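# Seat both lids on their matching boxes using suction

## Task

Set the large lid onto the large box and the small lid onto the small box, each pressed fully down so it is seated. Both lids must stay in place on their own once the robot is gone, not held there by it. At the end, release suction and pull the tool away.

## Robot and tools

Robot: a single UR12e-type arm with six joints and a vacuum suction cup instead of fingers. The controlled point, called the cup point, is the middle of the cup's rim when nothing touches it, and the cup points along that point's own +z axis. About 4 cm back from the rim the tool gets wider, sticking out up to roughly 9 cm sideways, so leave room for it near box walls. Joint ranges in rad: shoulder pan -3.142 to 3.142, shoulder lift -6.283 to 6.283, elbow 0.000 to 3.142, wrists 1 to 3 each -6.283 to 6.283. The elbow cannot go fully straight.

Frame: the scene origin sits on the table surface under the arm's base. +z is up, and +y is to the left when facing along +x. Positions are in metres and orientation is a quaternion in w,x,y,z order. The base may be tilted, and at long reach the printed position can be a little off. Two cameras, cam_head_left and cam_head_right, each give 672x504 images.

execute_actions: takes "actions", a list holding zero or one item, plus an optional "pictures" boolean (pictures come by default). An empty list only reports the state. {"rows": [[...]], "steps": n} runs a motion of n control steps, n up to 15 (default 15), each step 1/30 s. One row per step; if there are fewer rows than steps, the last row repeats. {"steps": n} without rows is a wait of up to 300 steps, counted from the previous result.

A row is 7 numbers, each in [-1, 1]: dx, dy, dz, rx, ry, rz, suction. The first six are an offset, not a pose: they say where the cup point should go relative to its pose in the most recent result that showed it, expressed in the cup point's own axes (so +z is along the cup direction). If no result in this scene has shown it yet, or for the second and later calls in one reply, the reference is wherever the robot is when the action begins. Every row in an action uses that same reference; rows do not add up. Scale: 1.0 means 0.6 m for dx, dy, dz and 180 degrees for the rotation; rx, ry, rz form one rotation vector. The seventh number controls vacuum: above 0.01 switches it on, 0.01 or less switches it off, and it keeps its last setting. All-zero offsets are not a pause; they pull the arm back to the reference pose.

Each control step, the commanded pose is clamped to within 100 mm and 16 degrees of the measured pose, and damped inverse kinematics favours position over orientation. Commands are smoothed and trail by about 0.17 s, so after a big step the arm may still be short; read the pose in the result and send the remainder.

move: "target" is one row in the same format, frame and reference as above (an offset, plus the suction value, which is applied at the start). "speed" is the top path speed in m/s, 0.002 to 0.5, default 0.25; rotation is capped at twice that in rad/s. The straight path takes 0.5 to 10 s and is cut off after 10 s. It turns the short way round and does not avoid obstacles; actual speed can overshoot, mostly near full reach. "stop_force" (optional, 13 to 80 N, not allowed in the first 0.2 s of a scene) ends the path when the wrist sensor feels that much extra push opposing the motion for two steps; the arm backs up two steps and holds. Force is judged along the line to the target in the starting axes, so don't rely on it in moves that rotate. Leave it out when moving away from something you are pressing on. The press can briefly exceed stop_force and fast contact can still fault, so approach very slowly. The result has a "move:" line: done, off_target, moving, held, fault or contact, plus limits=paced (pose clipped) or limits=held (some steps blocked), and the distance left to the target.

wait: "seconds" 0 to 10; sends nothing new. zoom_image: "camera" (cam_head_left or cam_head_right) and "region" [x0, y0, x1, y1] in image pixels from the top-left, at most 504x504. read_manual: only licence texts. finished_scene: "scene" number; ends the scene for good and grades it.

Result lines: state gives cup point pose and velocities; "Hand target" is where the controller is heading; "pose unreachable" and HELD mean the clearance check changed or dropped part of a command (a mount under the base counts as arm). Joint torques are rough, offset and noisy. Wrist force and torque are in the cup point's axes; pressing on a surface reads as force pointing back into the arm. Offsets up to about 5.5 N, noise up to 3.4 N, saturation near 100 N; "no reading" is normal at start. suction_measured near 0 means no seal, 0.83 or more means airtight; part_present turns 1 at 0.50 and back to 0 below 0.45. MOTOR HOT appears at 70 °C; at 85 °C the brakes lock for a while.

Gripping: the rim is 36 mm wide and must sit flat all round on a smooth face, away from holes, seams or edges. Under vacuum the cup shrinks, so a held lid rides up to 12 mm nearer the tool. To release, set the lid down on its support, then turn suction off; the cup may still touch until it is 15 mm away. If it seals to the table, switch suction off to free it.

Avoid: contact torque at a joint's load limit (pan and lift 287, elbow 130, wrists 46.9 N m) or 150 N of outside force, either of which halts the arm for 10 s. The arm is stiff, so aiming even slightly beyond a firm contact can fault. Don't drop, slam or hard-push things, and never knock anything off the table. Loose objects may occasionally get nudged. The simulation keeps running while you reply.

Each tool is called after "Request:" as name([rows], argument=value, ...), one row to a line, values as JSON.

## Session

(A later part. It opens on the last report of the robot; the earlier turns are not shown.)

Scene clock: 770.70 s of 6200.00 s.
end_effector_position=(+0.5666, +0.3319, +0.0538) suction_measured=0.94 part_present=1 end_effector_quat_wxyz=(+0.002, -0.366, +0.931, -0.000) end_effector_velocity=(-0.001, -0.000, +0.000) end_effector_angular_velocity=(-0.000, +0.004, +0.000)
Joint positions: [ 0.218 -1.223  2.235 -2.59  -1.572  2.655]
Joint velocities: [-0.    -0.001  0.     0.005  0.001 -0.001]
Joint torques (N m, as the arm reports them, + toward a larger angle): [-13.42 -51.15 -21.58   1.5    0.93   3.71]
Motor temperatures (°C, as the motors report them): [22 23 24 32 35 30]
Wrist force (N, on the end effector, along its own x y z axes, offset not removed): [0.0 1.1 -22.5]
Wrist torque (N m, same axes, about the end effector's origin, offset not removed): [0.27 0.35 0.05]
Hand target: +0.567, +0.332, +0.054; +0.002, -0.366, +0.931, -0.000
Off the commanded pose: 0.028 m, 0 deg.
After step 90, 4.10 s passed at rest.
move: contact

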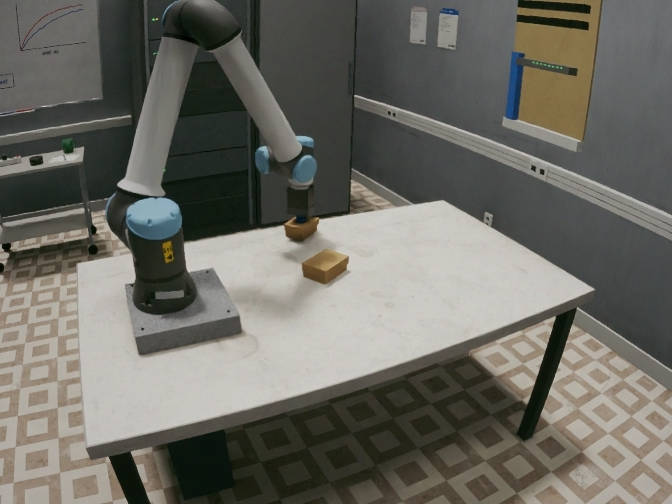

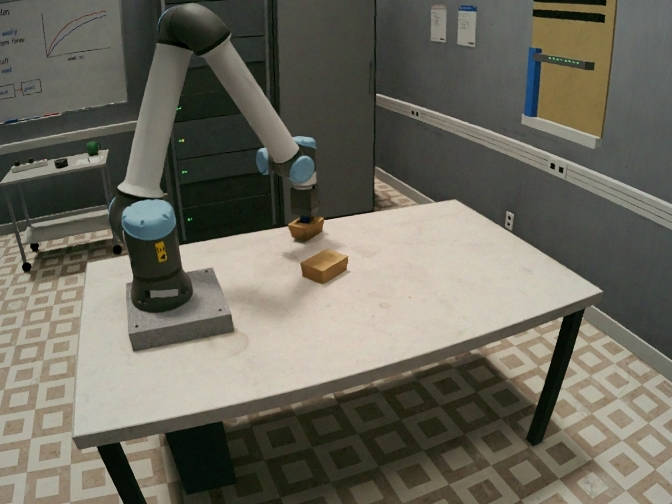

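Request:
move(target=[0,0,-0.012,0,0,0,1], speed=0.01)

Request:
move(target=[0.002,-0.0025,0,0,0,0,1], speed=0.005)

Request:
move(target=[0,0,0.05,0,0,0,1], speed=0.005, stop_force=16)

Request:
zoom_image(camera="cam_head_left", region=[260,190,350,260])

Scene clock: 779.83 s of 6200.00 s.
end_effector_position=(+0.5666, +0.3319, +0.0607) suction_measured=0.94 part_present=1 end_effector_quat_wxyz=(+0.002, -0.366, +0.931, -0.000) end_effector_velocity=(-0.002, -0.001, +0.001) end_effector_angular_velocity=(-0.001, +0.003, -0.001)
Joint positions: [ 0.218 -1.235  2.233 -2.575 -1.572  2.655]
Joint velocities: [-0.    -0.004  0.002  0.005  0.     0.001]
Joint torques (N m, as the arm reports them, + toward a larger angle): [ -1.71 -64.3  -33.24  -0.3    0.93   0.54]
Motor temperatures (°C, as the motors report them): [22 23 24 32 35 30]
Wrist force (N, on the end effector, along its own x y z axes, offset not removed): [-3.0 -0.4 -6.4]
Wrist torque (N m, same axes, about the end effector's origin, offset not removed): [-0.26 0.60 0.42]
Hand target: +0.567, +0.332, +0.061; +0.002, -0.366, +0.931, -0.000
Off the commanded pose: 0.000 m, 0 deg.
After step 90, 5.23 s passed at rest.
move: done

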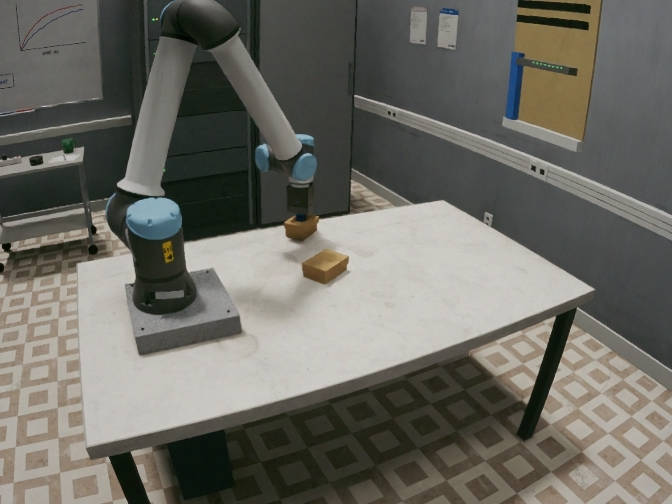

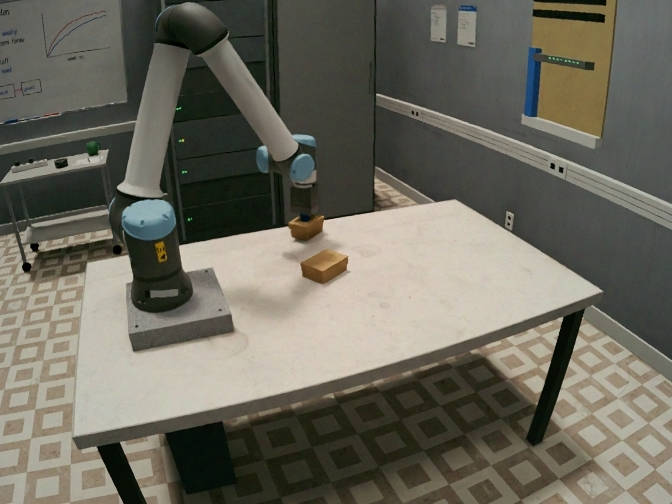

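Scene clock: 780.53 s of 6200.00 s.
end_effector_position=(+0.5667, +0.3301, +0.0607) suction_measured=0.94 part_present=1 end_effector_quat_wxyz=(+0.002, -0.366, +0.931, -0.000) end_effector_velocity=(+0.000, -0.001, -0.000) end_effector_angular_velocity=(+0.001, -0.000, +0.001)
Joint positions: [ 0.215 -1.236  2.235 -2.576 -1.572  2.652]
Joint velocities: [-0.002 -0.     0.001 -0.001  0.001 -0.002]
Joint torques (N m, as the arm reports them, + toward a larger angle): [-14.95 -64.12 -21.13  -8.31   1.11  -2.7 ]
Motor temperatures (°C, as the motors report them): [22 23 24 32 35 30]
Wrist force (N, on the end effector, along its own x y z axes, offset not removed): [0.9 -2.0 -5.9]
Wrist torque (N m, same axes, about the end effector's origin, offset not removed): [-0.31 -0.16 0.21]
Hand target: +0.567, +0.330, +0.061; +0.002, -0.366, +0.931, -0.000
Off the commanded pose: 0.000 m, 0 deg.
move: done

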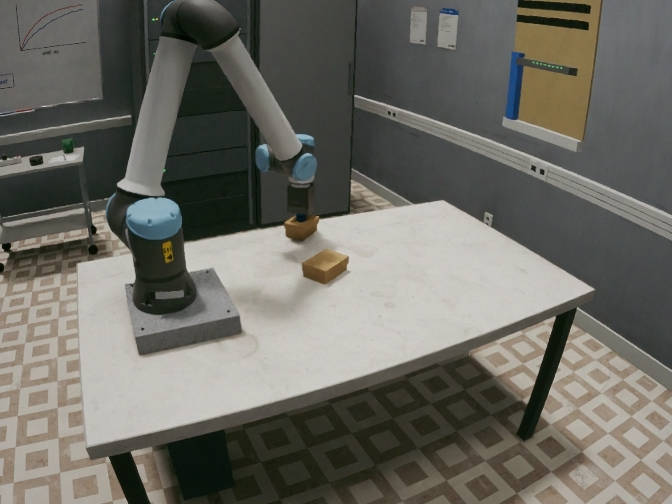

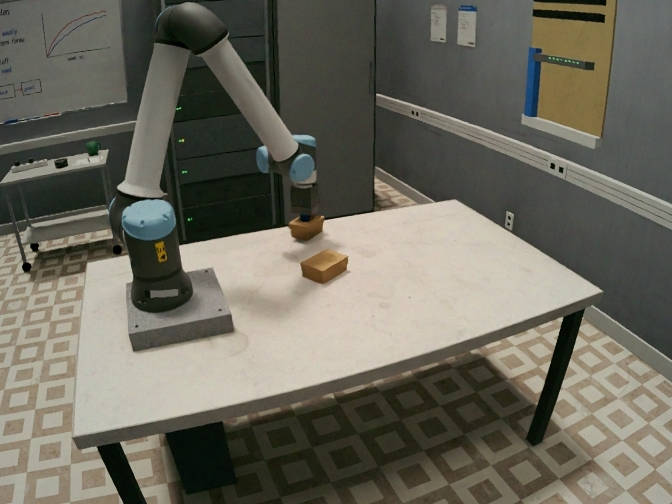

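Scene clock: 782.30 s of 6200.00 s.
end_effector_position=(+0.5668, +0.3301, +0.0538) suction_measured=0.94 part_present=1 end_effector_quat_wxyz=(+0.002, -0.366, +0.931, -0.000) end_effector_velocity=(-0.001, -0.000, +0.001) end_effector_angular_velocity=(-0.001, +0.002, +0.000)
Joint positions: [ 0.215 -1.224  2.237 -2.59  -1.572  2.652]
Joint velocities: [ 0.    -0.003  0.001  0.004 -0.    -0.   ]
Joint torques (N m, as the arm reports them, + toward a larger angle): [ 11.74 -52.93 -21.42   1.93   1.31   3.83]
Motor temperatures (°C, as the motors report them): [22 23 24 32 35 30]
Wrist force (N, on the end effector, along its own x y z axes, offset not removed): [3.1 3.7 -22.8]
Wrist torque (N m, same axes, about the end effector's origin, offset not removed): [0.57 -0.71 0.14]
Hand target: +0.567, +0.330, +0.054; +0.002, -0.366, +0.931, -0.000
Off the commanded pose: 0.023 m, 0 deg.
move: contact

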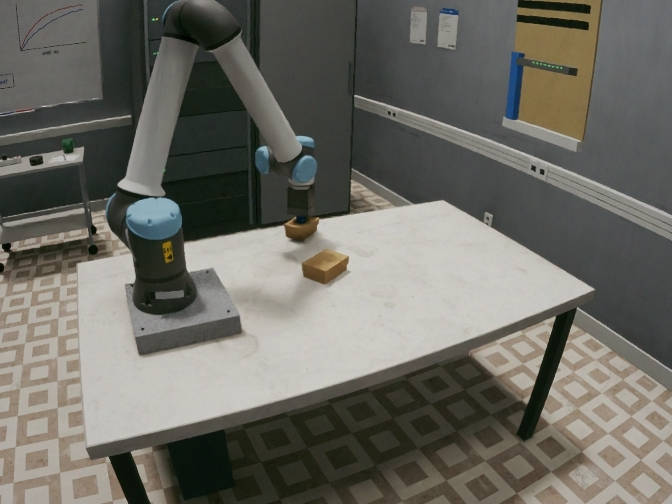

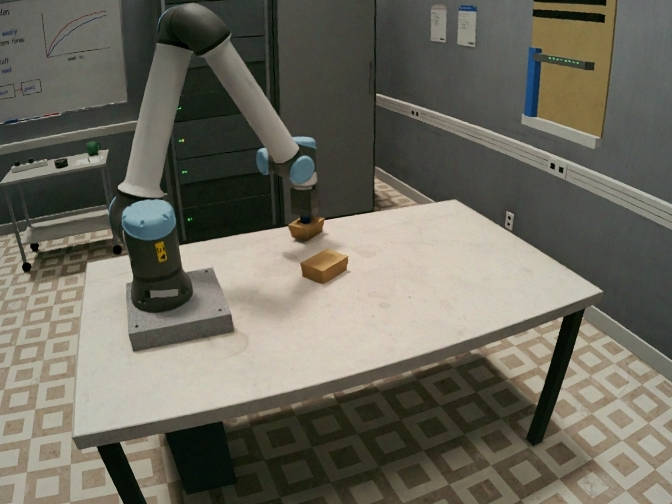

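Region (260, 190, 350, 260) of cam_head_left's 672x504 image, scaled by 5.600, with more detail than that image has.

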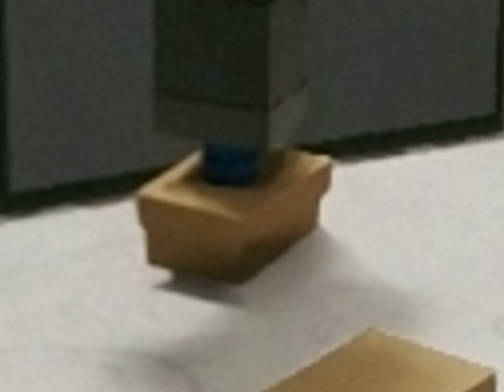

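Request:
move(target=[0.003,-0.003,-0.012,-0.025,-0.018,0,1], speed=0.01)

Request:
move(target=[0,0,0.03,0,0,0,1], speed=0.004, stop_force=13)

Request:
move(target=[-0.006,0.006,-0.0015,0,0,0,1], speed=0.003)

Request:
zoom_image(camera="cam_head_left", region=[260,190,350,260])

Request:
move(target=[0,0,0,0.025,0.018,0,1], speed=0.01)

Request:
move(target=[0,0,0.05,0,0,0,1], speed=0.004, stop_force=16)

Request:
zoom_image(camera="cam_head_left", region=[260,190,350,260])

Scene clock: 810.30 s of 6200.00 s.
end_effector_position=(+0.5667, +0.3276, +0.0609) suction_measured=0.94 part_present=1 end_effector_quat_wxyz=(+0.014, -0.365, +0.930, +0.046) end_effector_velocity=(+0.001, -0.001, +0.001) end_effector_angular_velocity=(+0.006, -0.001, -0.001)
Joint positions: [ 0.169 -1.245  2.257 -2.597 -1.476  2.606]
Joint velocities: [-0.004 -0.002  0.    -0.     0.006 -0.003]
Joint torques (N m, as the arm reports them, + toward a larger angle): [-16.38 -62.23 -20.76  -8.23   2.11  -2.88]
Motor temperatures (°C, as the motors report them): [22 23 25 32 35 30]
Wrist force (N, on the end effector, along its own x y z axes, offset not removed): [0.1 3.8 -6.5]
Wrist torque (N m, same axes, about the end effector's origin, offset not removed): [0.72 -0.25 0.29]
Hand target: +0.567, +0.328, +0.061; +0.014, -0.365, +0.930, +0.047
Off the commanded pose: 0.000 m, 0 deg.
After step 90, 19.93 s passed at rest.
move: done

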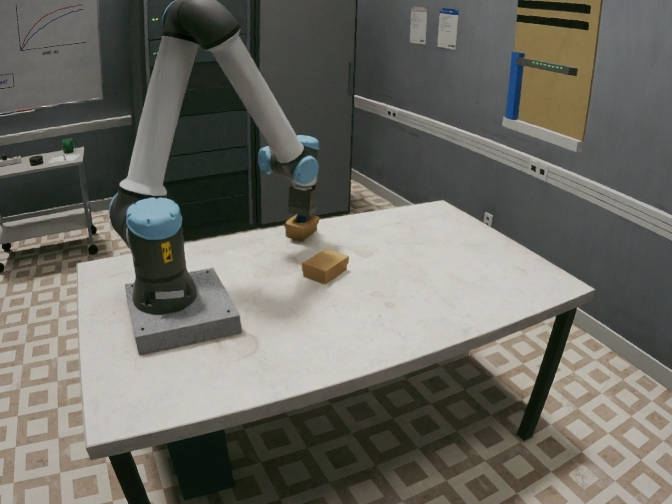

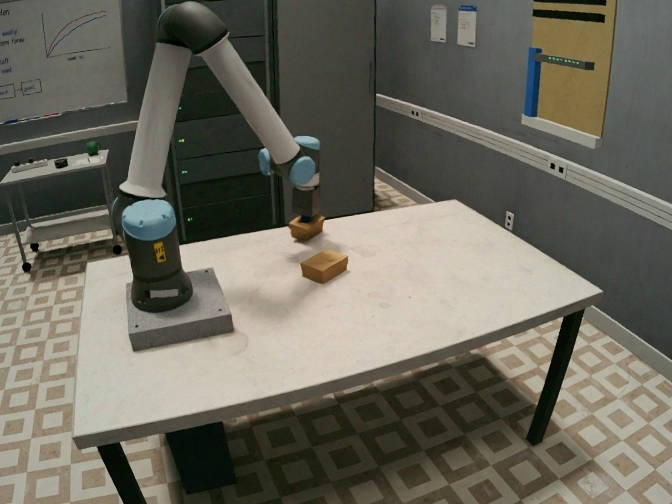

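Scene clock: 812.90 s of 6200.00 s.
end_effector_position=(+0.5667, +0.3284, +0.0522) suction_measured=0.94 part_present=1 end_effector_quat_wxyz=(+0.014, -0.365, +0.930, +0.046) end_effector_velocity=(-0.001, -0.000, +0.001) end_effector_angular_velocity=(-0.000, +0.002, +0.000)
Joint positions: [ 0.17  -1.229  2.259 -2.616 -1.476  2.608]
Joint velocities: [ 0.    -0.002  0.     0.004  0.     0.   ]
Joint torques (N m, as the arm reports them, + toward a larger angle): [  7.02 -58.72 -19.16   1.65  -1.78   2.87]
Motor temperatures (°C, as the motors report them): [22 23 25 32 35 30]
Wrist force (N, on the end effector, along its own x y z axes, offset not removed): [5.4 1.0 -16.7]
Wrist torque (N m, same axes, about the end effector's origin, offset not removed): [0.14 -1.18 0.19]
Hand target: +0.567, +0.328, +0.052; +0.014, -0.365, +0.930, +0.046
Off the commanded pose: 0.009 m, 0 deg.
move: contact

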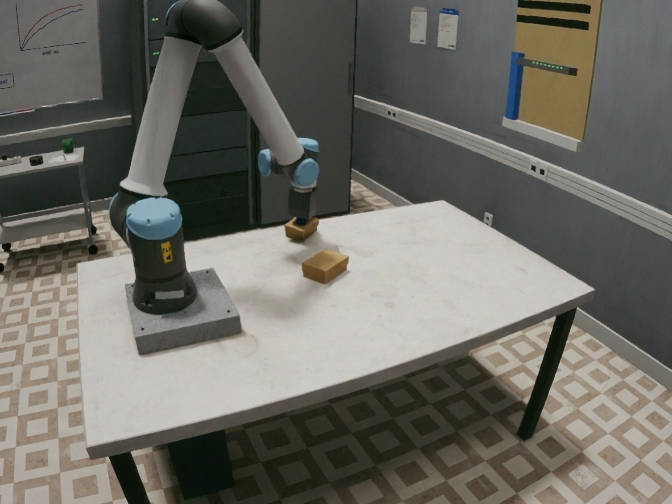

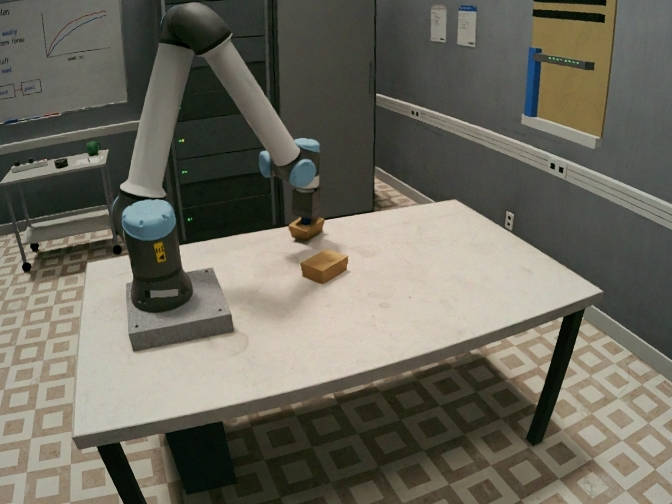

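Scene clock: 814.83 s of 6200.00 s.
end_effector_position=(+0.5669, +0.3333, +0.0535) suction_measured=0.94 part_present=1 end_effector_quat_wxyz=(+0.014, -0.365, +0.930, +0.046) end_effector_velocity=(-0.001, +0.001, -0.000) end_effector_angular_velocity=(+0.000, +0.001, +0.001)
Joint positions: [ 0.178 -1.228  2.254 -2.612 -1.476  2.615]
Joint velocities: [ 0.002 -0.001  0.001  0.001  0.001  0.   ]
Joint torques (N m, as the arm reports them, + toward a larger angle): [ 11.08 -42.95 -32.43  -0.33  -2.01   3.46]
Motor temperatures (°C, as the motors report them): [22 23 25 32 35 30]
Wrist force (N, on the end effector, along its own x y z axes, offset not removed): [1.1 1.0 -7.2]
Wrist torque (N m, same axes, about the end effector's origin, offset not removed): [0.15 -0.25 0.32]
Hand target: +0.567, +0.333, +0.054; +0.014, -0.365, +0.930, +0.046
Off the commanded pose: 0.000 m, 0 deg.
move: done

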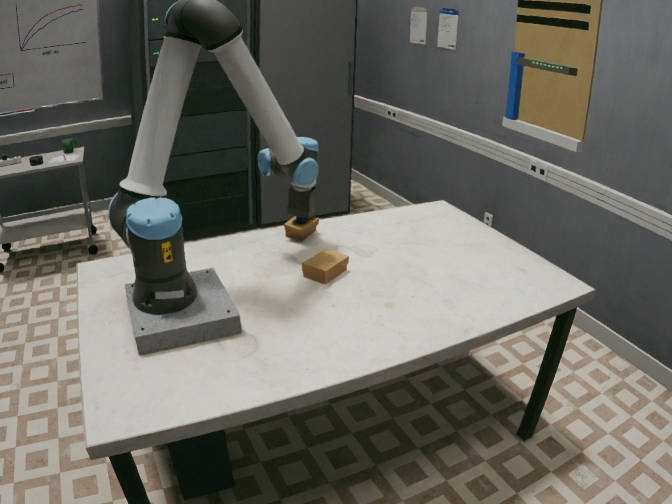

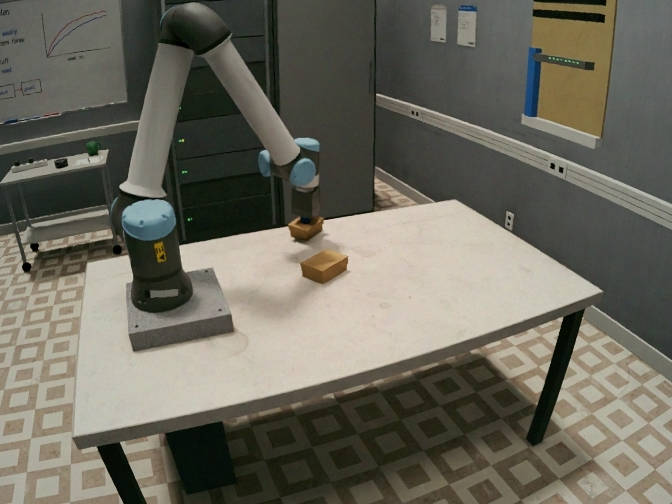

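Region (260, 190, 350, 260) of cam_head_left's 672x504 image, scaled by 5.600, with more detail than that image has.

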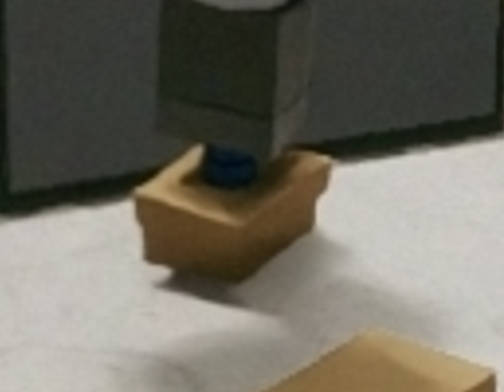

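Scene clock: 819.90 s of 6200.00 s.
end_effector_position=(+0.5669, +0.3333, +0.0535) suction_measured=0.94 part_present=1 end_effector_quat_wxyz=(+0.002, -0.366, +0.931, -0.000) end_effector_velocity=(-0.001, -0.000, -0.001) end_effector_angular_velocity=(-0.006, +0.001, +0.000)
Joint positions: [ 0.22  -1.221  2.234 -2.59  -1.572  2.657]
Joint velocities: [ 0.003  0.001  0.     0.001 -0.005  0.002]
Joint torques (N m, as the arm reports them, + toward a larger angle): [ 12.39 -30.2  -26.6    1.9   -2.74   4.19]
Motor temperatures (°C, as the motors report them): [22 23 25 32 35 30]
Wrist force (N, on the end effector, along its own x y z axes, offset not removed): [3.0 0.2 -25.8]
Wrist torque (N m, same axes, about the end effector's origin, offset not removed): [-0.43 -0.29 -0.05]
Hand target: +0.567, +0.333, +0.054; +0.002, -0.366, +0.931, -0.001
Off the commanded pose: 0.000 m, 0 deg.
move: done

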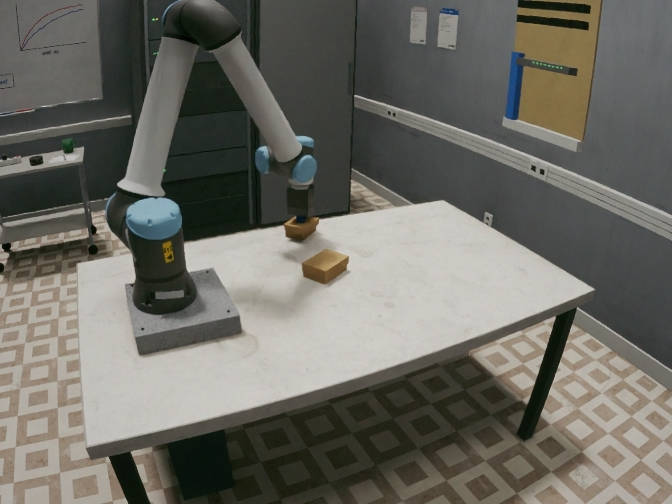

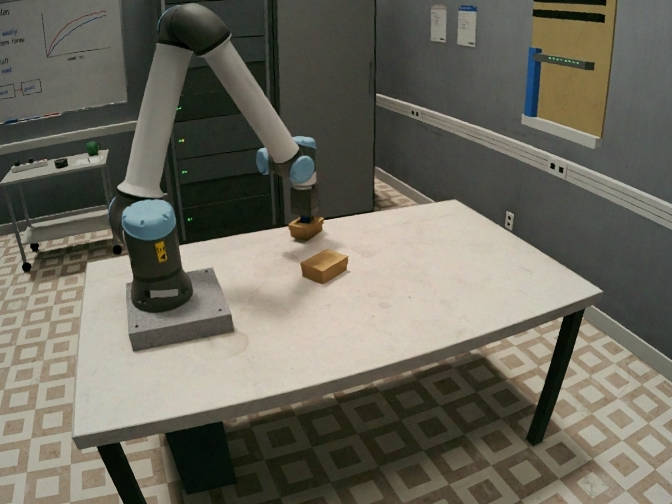

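Scene clock: 820.53 s of 6200.00 s.
end_effector_position=(+0.5669, +0.3333, +0.0525) suction_measured=0.94 part_present=1 end_effector_quat_wxyz=(+0.002, -0.366, +0.931, -0.000) end_effector_velocity=(-0.001, -0.000, -0.000) end_effector_angular_velocity=(-0.001, +0.004, -0.000)
Joint positions: [ 0.22  -1.219  2.234 -2.592 -1.572  2.657]
Joint velocities: [-0.    -0.     0.     0.004 -0.     0.   ]
Joint torques (N m, as the arm reports them, + toward a larger angle): [ -2.44 -41.3  -16.46   3.02   2.14  -0.15]
Motor temperatures (°C, as the motors report them): [22 23 25 32 35 30]
Wrist force (N, on the end effector, along its own x y z axes, offset not removed): [6.3 3.3 -42.0]
Wrist torque (N m, same axes, about the end effector's origin, offset not removed): [0.51 -0.03 0.14]
Hand target: +0.567, +0.333, +0.053; +0.002, -0.366, +0.931, -0.000
Off the commanded pose: 0.029 m, 0 deg.
move: contact

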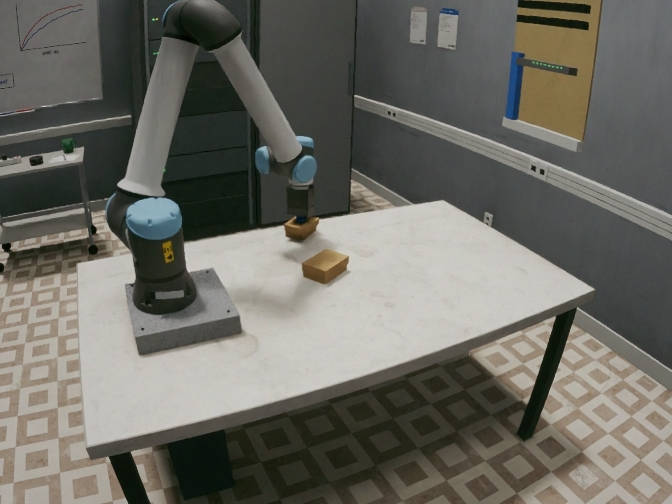

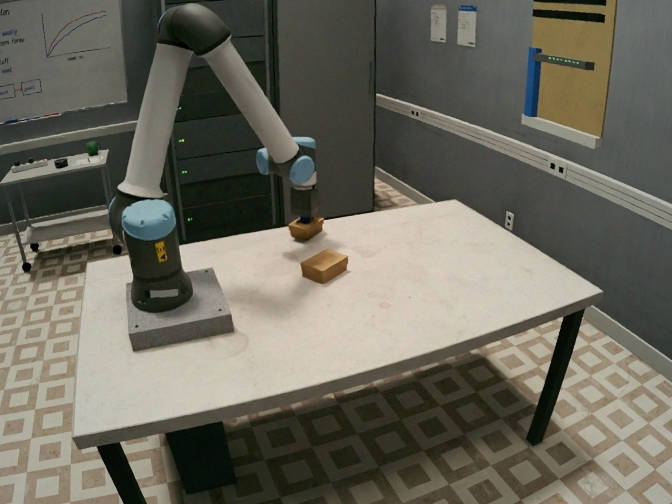

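Region (260, 190, 350, 260) of cam_head_left's 672x504 image, scaled by 5.600, with more detail than that image has.

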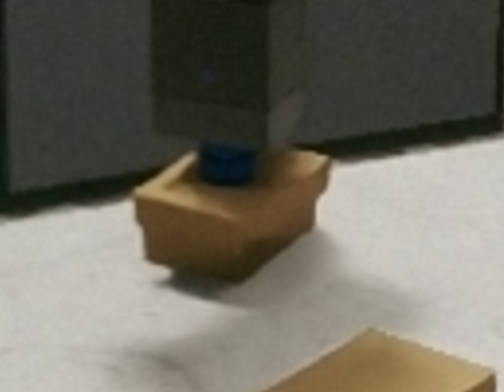

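Request:
move(target=[0,0,-0.03,0,0,0,1], speed=0.012)

Request:
zoom_image(camera="cam_head_left", region=[230,170,380,280])

Request:
zoom_image(camera="cam_head_right", region=[230,170,380,280])

Scene clock: 839.60 s of 6200.00 s.
end_effector_position=(+0.5668, +0.3333, +0.0701) suction_measured=0.94 part_present=1 end_effector_quat_wxyz=(+0.002, -0.366, +0.931, -0.000) end_effector_velocity=(-0.000, +0.000, +0.003) end_effector_angular_velocity=(-0.000, +0.000, +0.001)
Joint positions: [ 0.22  -1.25   2.228 -2.556 -1.572  2.657]
Joint velocities: [ 0.001 -0.005 -0.001  0.007 -0.    -0.   ]
Joint torques (N m, as the arm reports them, + toward a larger angle): [ 11.56 -61.65 -34.87  -0.2   -2.02   3.33]
Motor temperatures (°C, as the motors report them): [22 23 25 32 35 30]
Wrist force (N, on the end effector, along its own x y z axes, offset not removed): [-2.9 4.3 -1.6]
Wrist torque (N m, same axes, about the end effector's origin, offset not removed): [0.64 0.17 0.35]
Hand target: +0.567, +0.333, +0.071; +0.002, -0.366, +0.931, -0.000
Off the commanded pose: 0.000 m, 0 deg.
After step 90, 14.37 s passed at rest.
move: done

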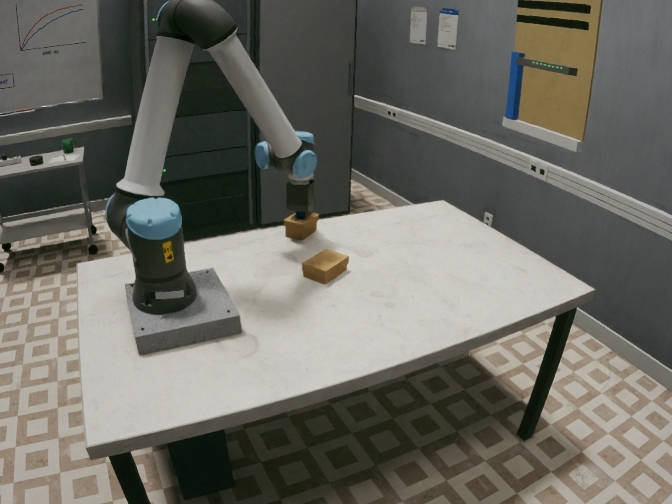

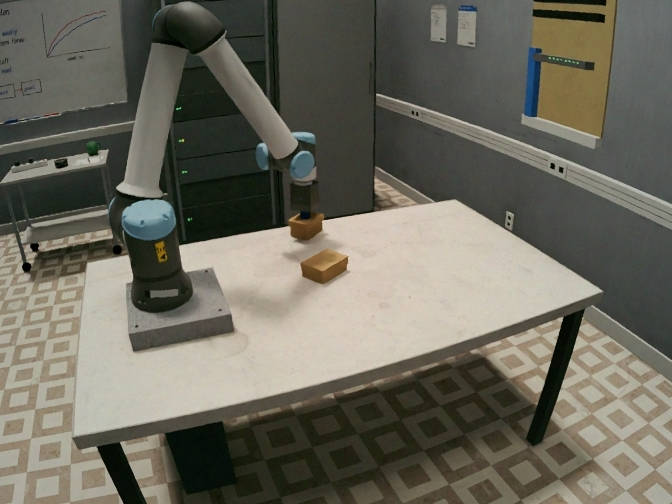

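Region (230, 170, 380, 280) of cam_head_left's 672x504 image, scaled by 3.360, with more detail than that image has; it fills the top 370 rows of this view, and the rest is white.

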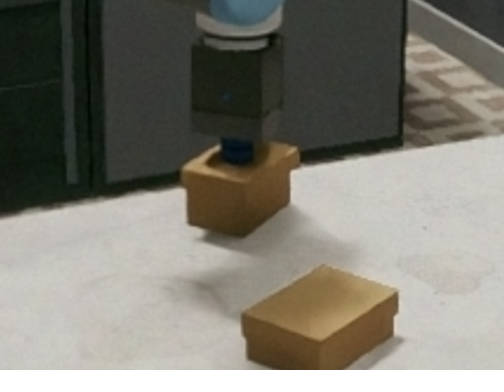

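Region (230, 170, 380, 280) of cam_head_right's 672x504 image, scaled by 3.360, with more detail than that image has; it fills the top 370 rows of this view, and the rest is white.

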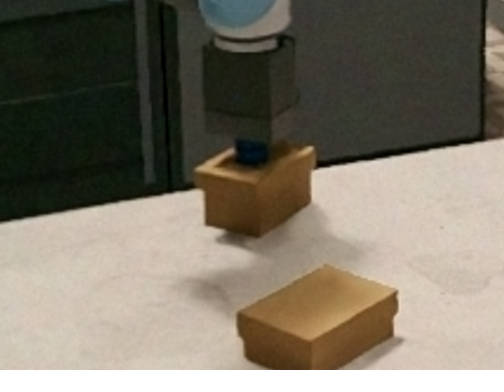

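Request:
move(target=[0,0,-0.07,0,0,0,1], speed=0.03)

Request:
zoom_image(camera="cam_head_left", region=[260,180,340,250])

Request:
zoom_image(camera="cam_head_right", region=[265,180,345,250])

Scene clock: 853.37 s of 6200.00 s.
end_effector_position=(+0.5666, +0.3332, +0.1117) suction_measured=0.94 part_present=1 end_effector_quat_wxyz=(+0.002, -0.366, +0.931, -0.000) end_effector_velocity=(-0.001, +0.001, +0.003) end_effector_angular_velocity=(+0.000, +0.000, +0.001)
Joint positions: [ 0.22  -1.319  2.21  -2.468 -1.572  2.657]
Joint velocities: [ 0.001 -0.005 -0.001  0.007  0.     0.   ]
Joint torques (N m, as the arm reports them, + toward a larger angle): [  9.26 -61.22 -36.87   0.24  -1.8    3.47]
Motor temperatures (°C, as the motors report them): [22 23 25 32 35 30]
Wrist force (N, on the end effector, along its own x y z axes, offset not removed): [1.9 2.8 -0.9]
Wrist torque (N m, same axes, about the end effector's origin, offset not removed): [0.60 -0.37 0.23]
Hand target: +0.567, +0.333, +0.112; +0.002, -0.366, +0.931, -0.000
Off the commanded pose: 0.000 m, 0 deg.
After step 90, 9.03 s passed at rest.
move: done

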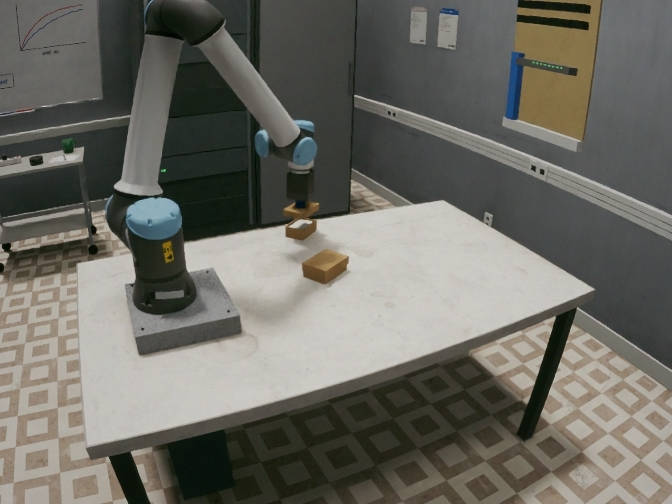

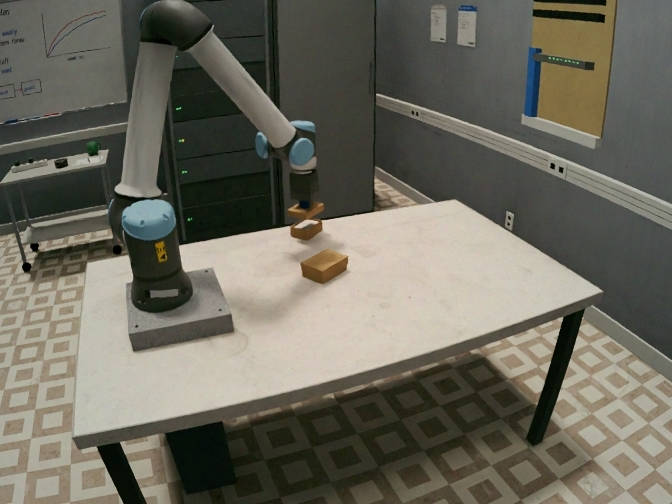

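Region (260, 180, 340, 250) of cam_head_left's 672x504 image, scaled by 6.300, with more detail than that image has; it fills the top 441 rows of this view, and the rest is white.

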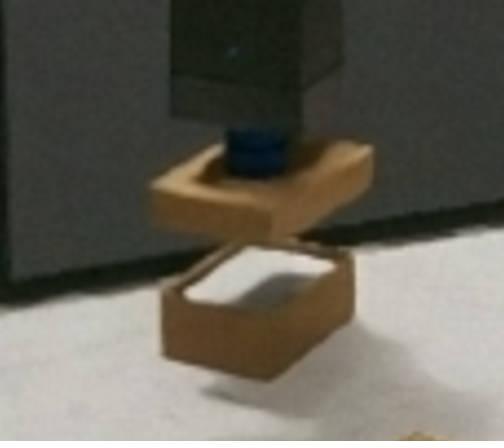

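Region (265, 180, 345, 250) of cam_head_right's 672x504 image, scaled by 6.300, with more detail than that image has; it fills the top 441 rows of this view, and the rest is white.

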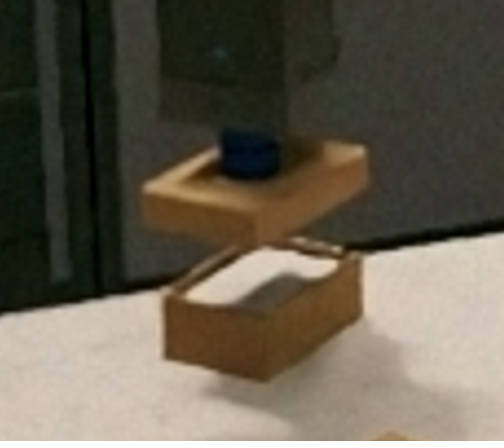

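Request:
move(target=[-0.0032,0.004,0.07,0,0,0,1], speed=0.02)

Request:
move(target=[0,0,0.06,0,0,0,1], speed=0.005, stop_force=16)

Request:
move(target=[-0.0032,0.004,-0.02,0,0,0,1], speed=0.01)

Request:
move(target=[0,0,0.06,0,0,0,1], speed=0.005, stop_force=16)

Request:
zoom_image(camera="cam_head_left", region=[260,190,350,260])

Scene clock: 871.73 s of 6200.00 s.
end_effector_position=(+0.5666, +0.3363, +0.0701) suction_measured=0.94 part_present=1 end_effector_quat_wxyz=(+0.002, -0.366, +0.931, -0.000) end_effector_velocity=(-0.001, +0.000, -0.004) end_effector_angular_velocity=(-0.001, +0.003, -0.000)
Joint positions: [ 0.225 -1.248  2.226 -2.555 -1.572  2.662]
Joint velocities: [ 0.001  0.007  0.002 -0.005  0.     0.001]
Joint torques (N m, as the arm reports them, + toward a larger angle): [ 12.84 -44.2  -21.24  -7.67  -1.97   3.65]
Motor temperatures (°C, as the motors report them): [22 23 25 32 35 30]
Wrist force (N, on the end effector, along its own x y z axes, offset not removed): [-0.7 0.1 -1.8]
Wrist torque (N m, same axes, about the end effector's origin, offset not removed): [0.01 0.03 0.15]
Hand target: +0.567, +0.336, +0.070; +0.002, -0.366, +0.931, -0.000
Off the commanded pose: 0.000 m, 0 deg.
After step 90, 12.93 s passed at rest.
move: done

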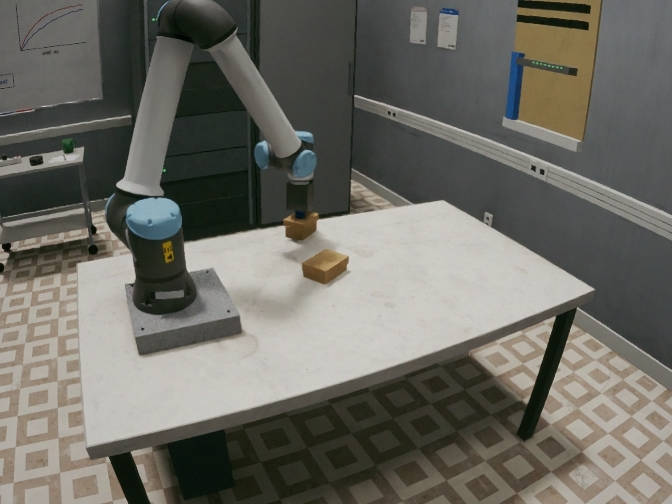

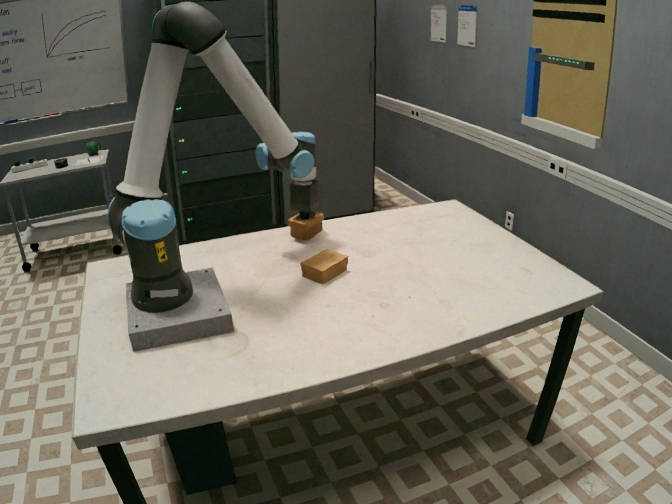

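Scene clock: 875.33 s of 6200.00 s.
end_effector_position=(+0.5667, +0.3364, +0.0541) suction_measured=0.94 part_present=1 end_effector_quat_wxyz=(+0.003, -0.366, +0.931, -0.000) end_effector_velocity=(-0.002, -0.001, +0.001) end_effector_angular_velocity=(-0.001, +0.003, -0.000)
Joint positions: [ 0.225 -1.221  2.231 -2.588 -1.572  2.662]
Joint velocities: [-0.001 -0.003  0.001  0.004 -0.001 -0.   ]
Joint torques (N m, as the arm reports them, + toward a larger angle): [-15.64 -53.53 -21.34   1.9   -1.5   -3.09]
Motor temperatures (°C, as the motors report them): [22 23 25 32 35 30]
Wrist force (N, on the end effector, along its own x y z axes, offset not removed): [1.8 1.4 -21.7]
Wrist torque (N m, same axes, about the end effector's origin, offset not removed): [0.36 -0.07 0.26]
Hand target: +0.567, +0.336, +0.054; +0.002, -0.366, +0.931, -0.000
Off the commanded pose: 0.020 m, 0 deg.
move: contact

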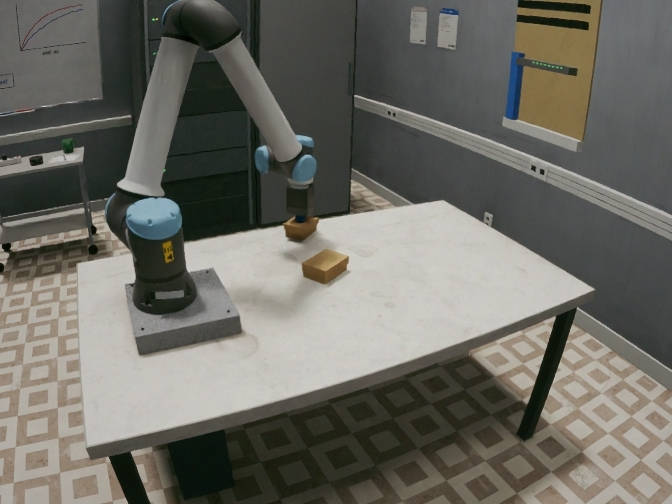

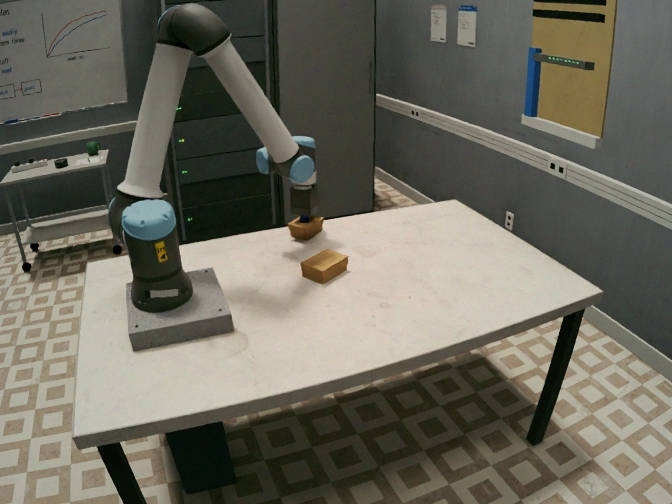

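Scene clock: 876.80 s of 6200.00 s.
end_effector_position=(+0.5664, +0.3393, +0.0657) suction_measured=0.94 part_present=1 end_effector_quat_wxyz=(+0.003, -0.366, +0.931, -0.000) end_effector_velocity=(+0.001, +0.001, +0.004) end_effector_angular_velocity=(+0.000, -0.002, -0.000)
Joint positions: [ 0.229 -1.239  2.225 -2.563 -1.572  2.667]
Joint velocities: [ 0.001 -0.005 -0.002  0.005 -0.     0.001]
Joint torques (N m, as the arm reports them, + toward a larger angle): [ 10.37 -64.25 -33.84  -0.06  -2.03   3.78]
Motor temperatures (°C, as the motors report them): [22 23 25 32 35 30]
Wrist force (N, on the end effector, along its own x y z axes, offset not removed): [-4.0 1.4 -5.1]
Wrist torque (N m, same axes, about the end effector's origin, offset not removed): [0.36 0.39 0.25]
Hand target: +0.566, +0.339, +0.066; +0.003, -0.366, +0.931, -0.000
Off the commanded pose: 0.000 m, 0 deg.
move: done

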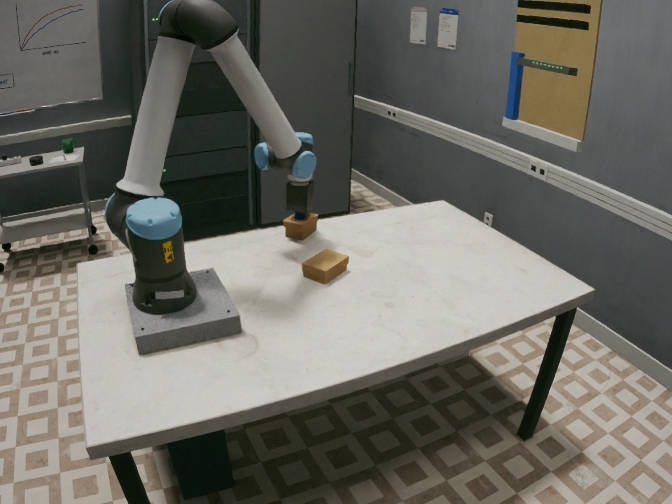

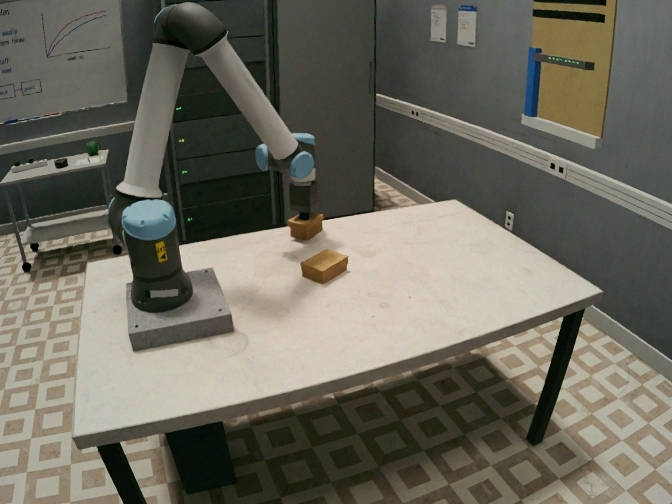

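Scene clock: 879.57 s of 6200.00 s.
end_effector_position=(+0.5666, +0.3393, +0.0539) suction_measured=0.94 part_present=1 end_effector_quat_wxyz=(+0.003, -0.366, +0.931, -0.000) end_effector_velocity=(+0.000, +0.000, +0.001) end_effector_angular_velocity=(-0.000, +0.001, -0.001)
Joint positions: [ 0.229 -1.219  2.229 -2.588 -1.572  2.667]
Joint velocities: [ 0.    -0.002 -0.001  0.005 -0.     0.002]
Joint torques (N m, as the arm reports them, + toward a larger angle): [-15.26 -54.56 -20.03   2.27  -0.92  -2.23]
Motor temperatures (°C, as the motors report them): [22 23 25 32 35 30]
Wrist force (N, on the end effector, along its own x y z axes, offset not removed): [1.7 0.4 -28.0]
Wrist torque (N m, same axes, about the end effector's origin, offset not removed): [0.12 -0.14 0.26]
Hand target: +0.567, +0.339, +0.054; +0.003, -0.366, +0.931, -0.000
Off the commanded pose: 0.024 m, 0 deg.
move: contact

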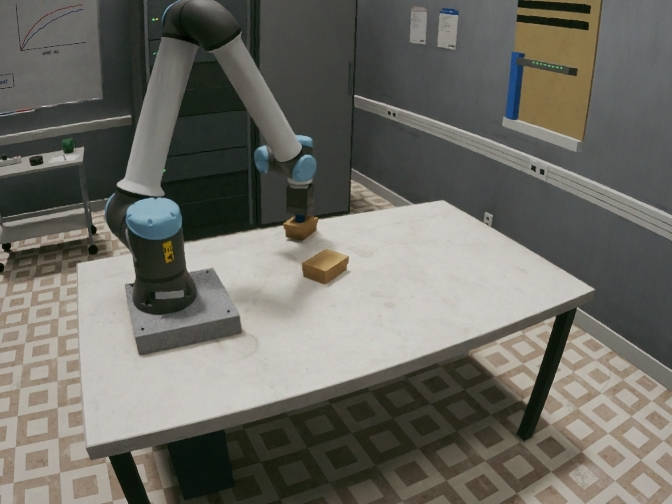

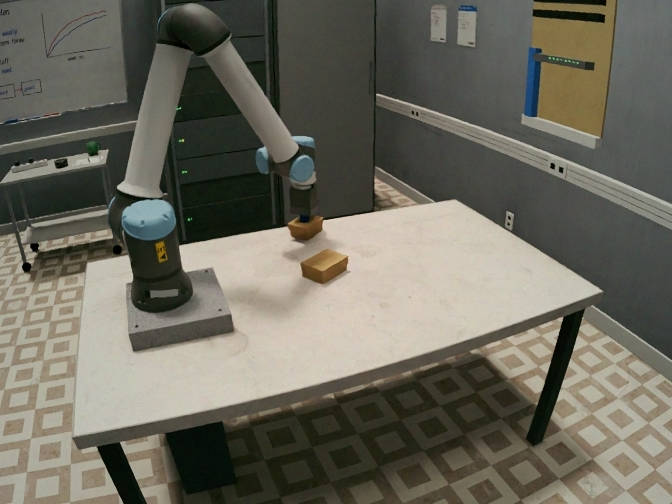

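Region (260, 190, 350, 260) of cam_head_left's 672x504 image, scaled by 5.600, with more detail than that image has.

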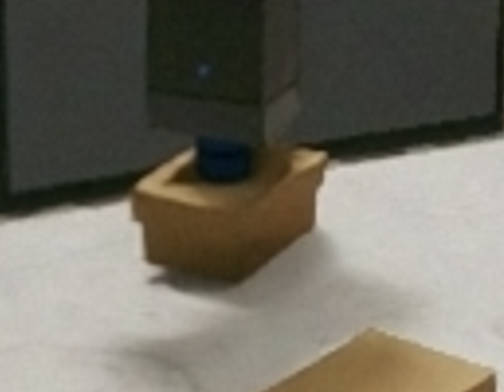

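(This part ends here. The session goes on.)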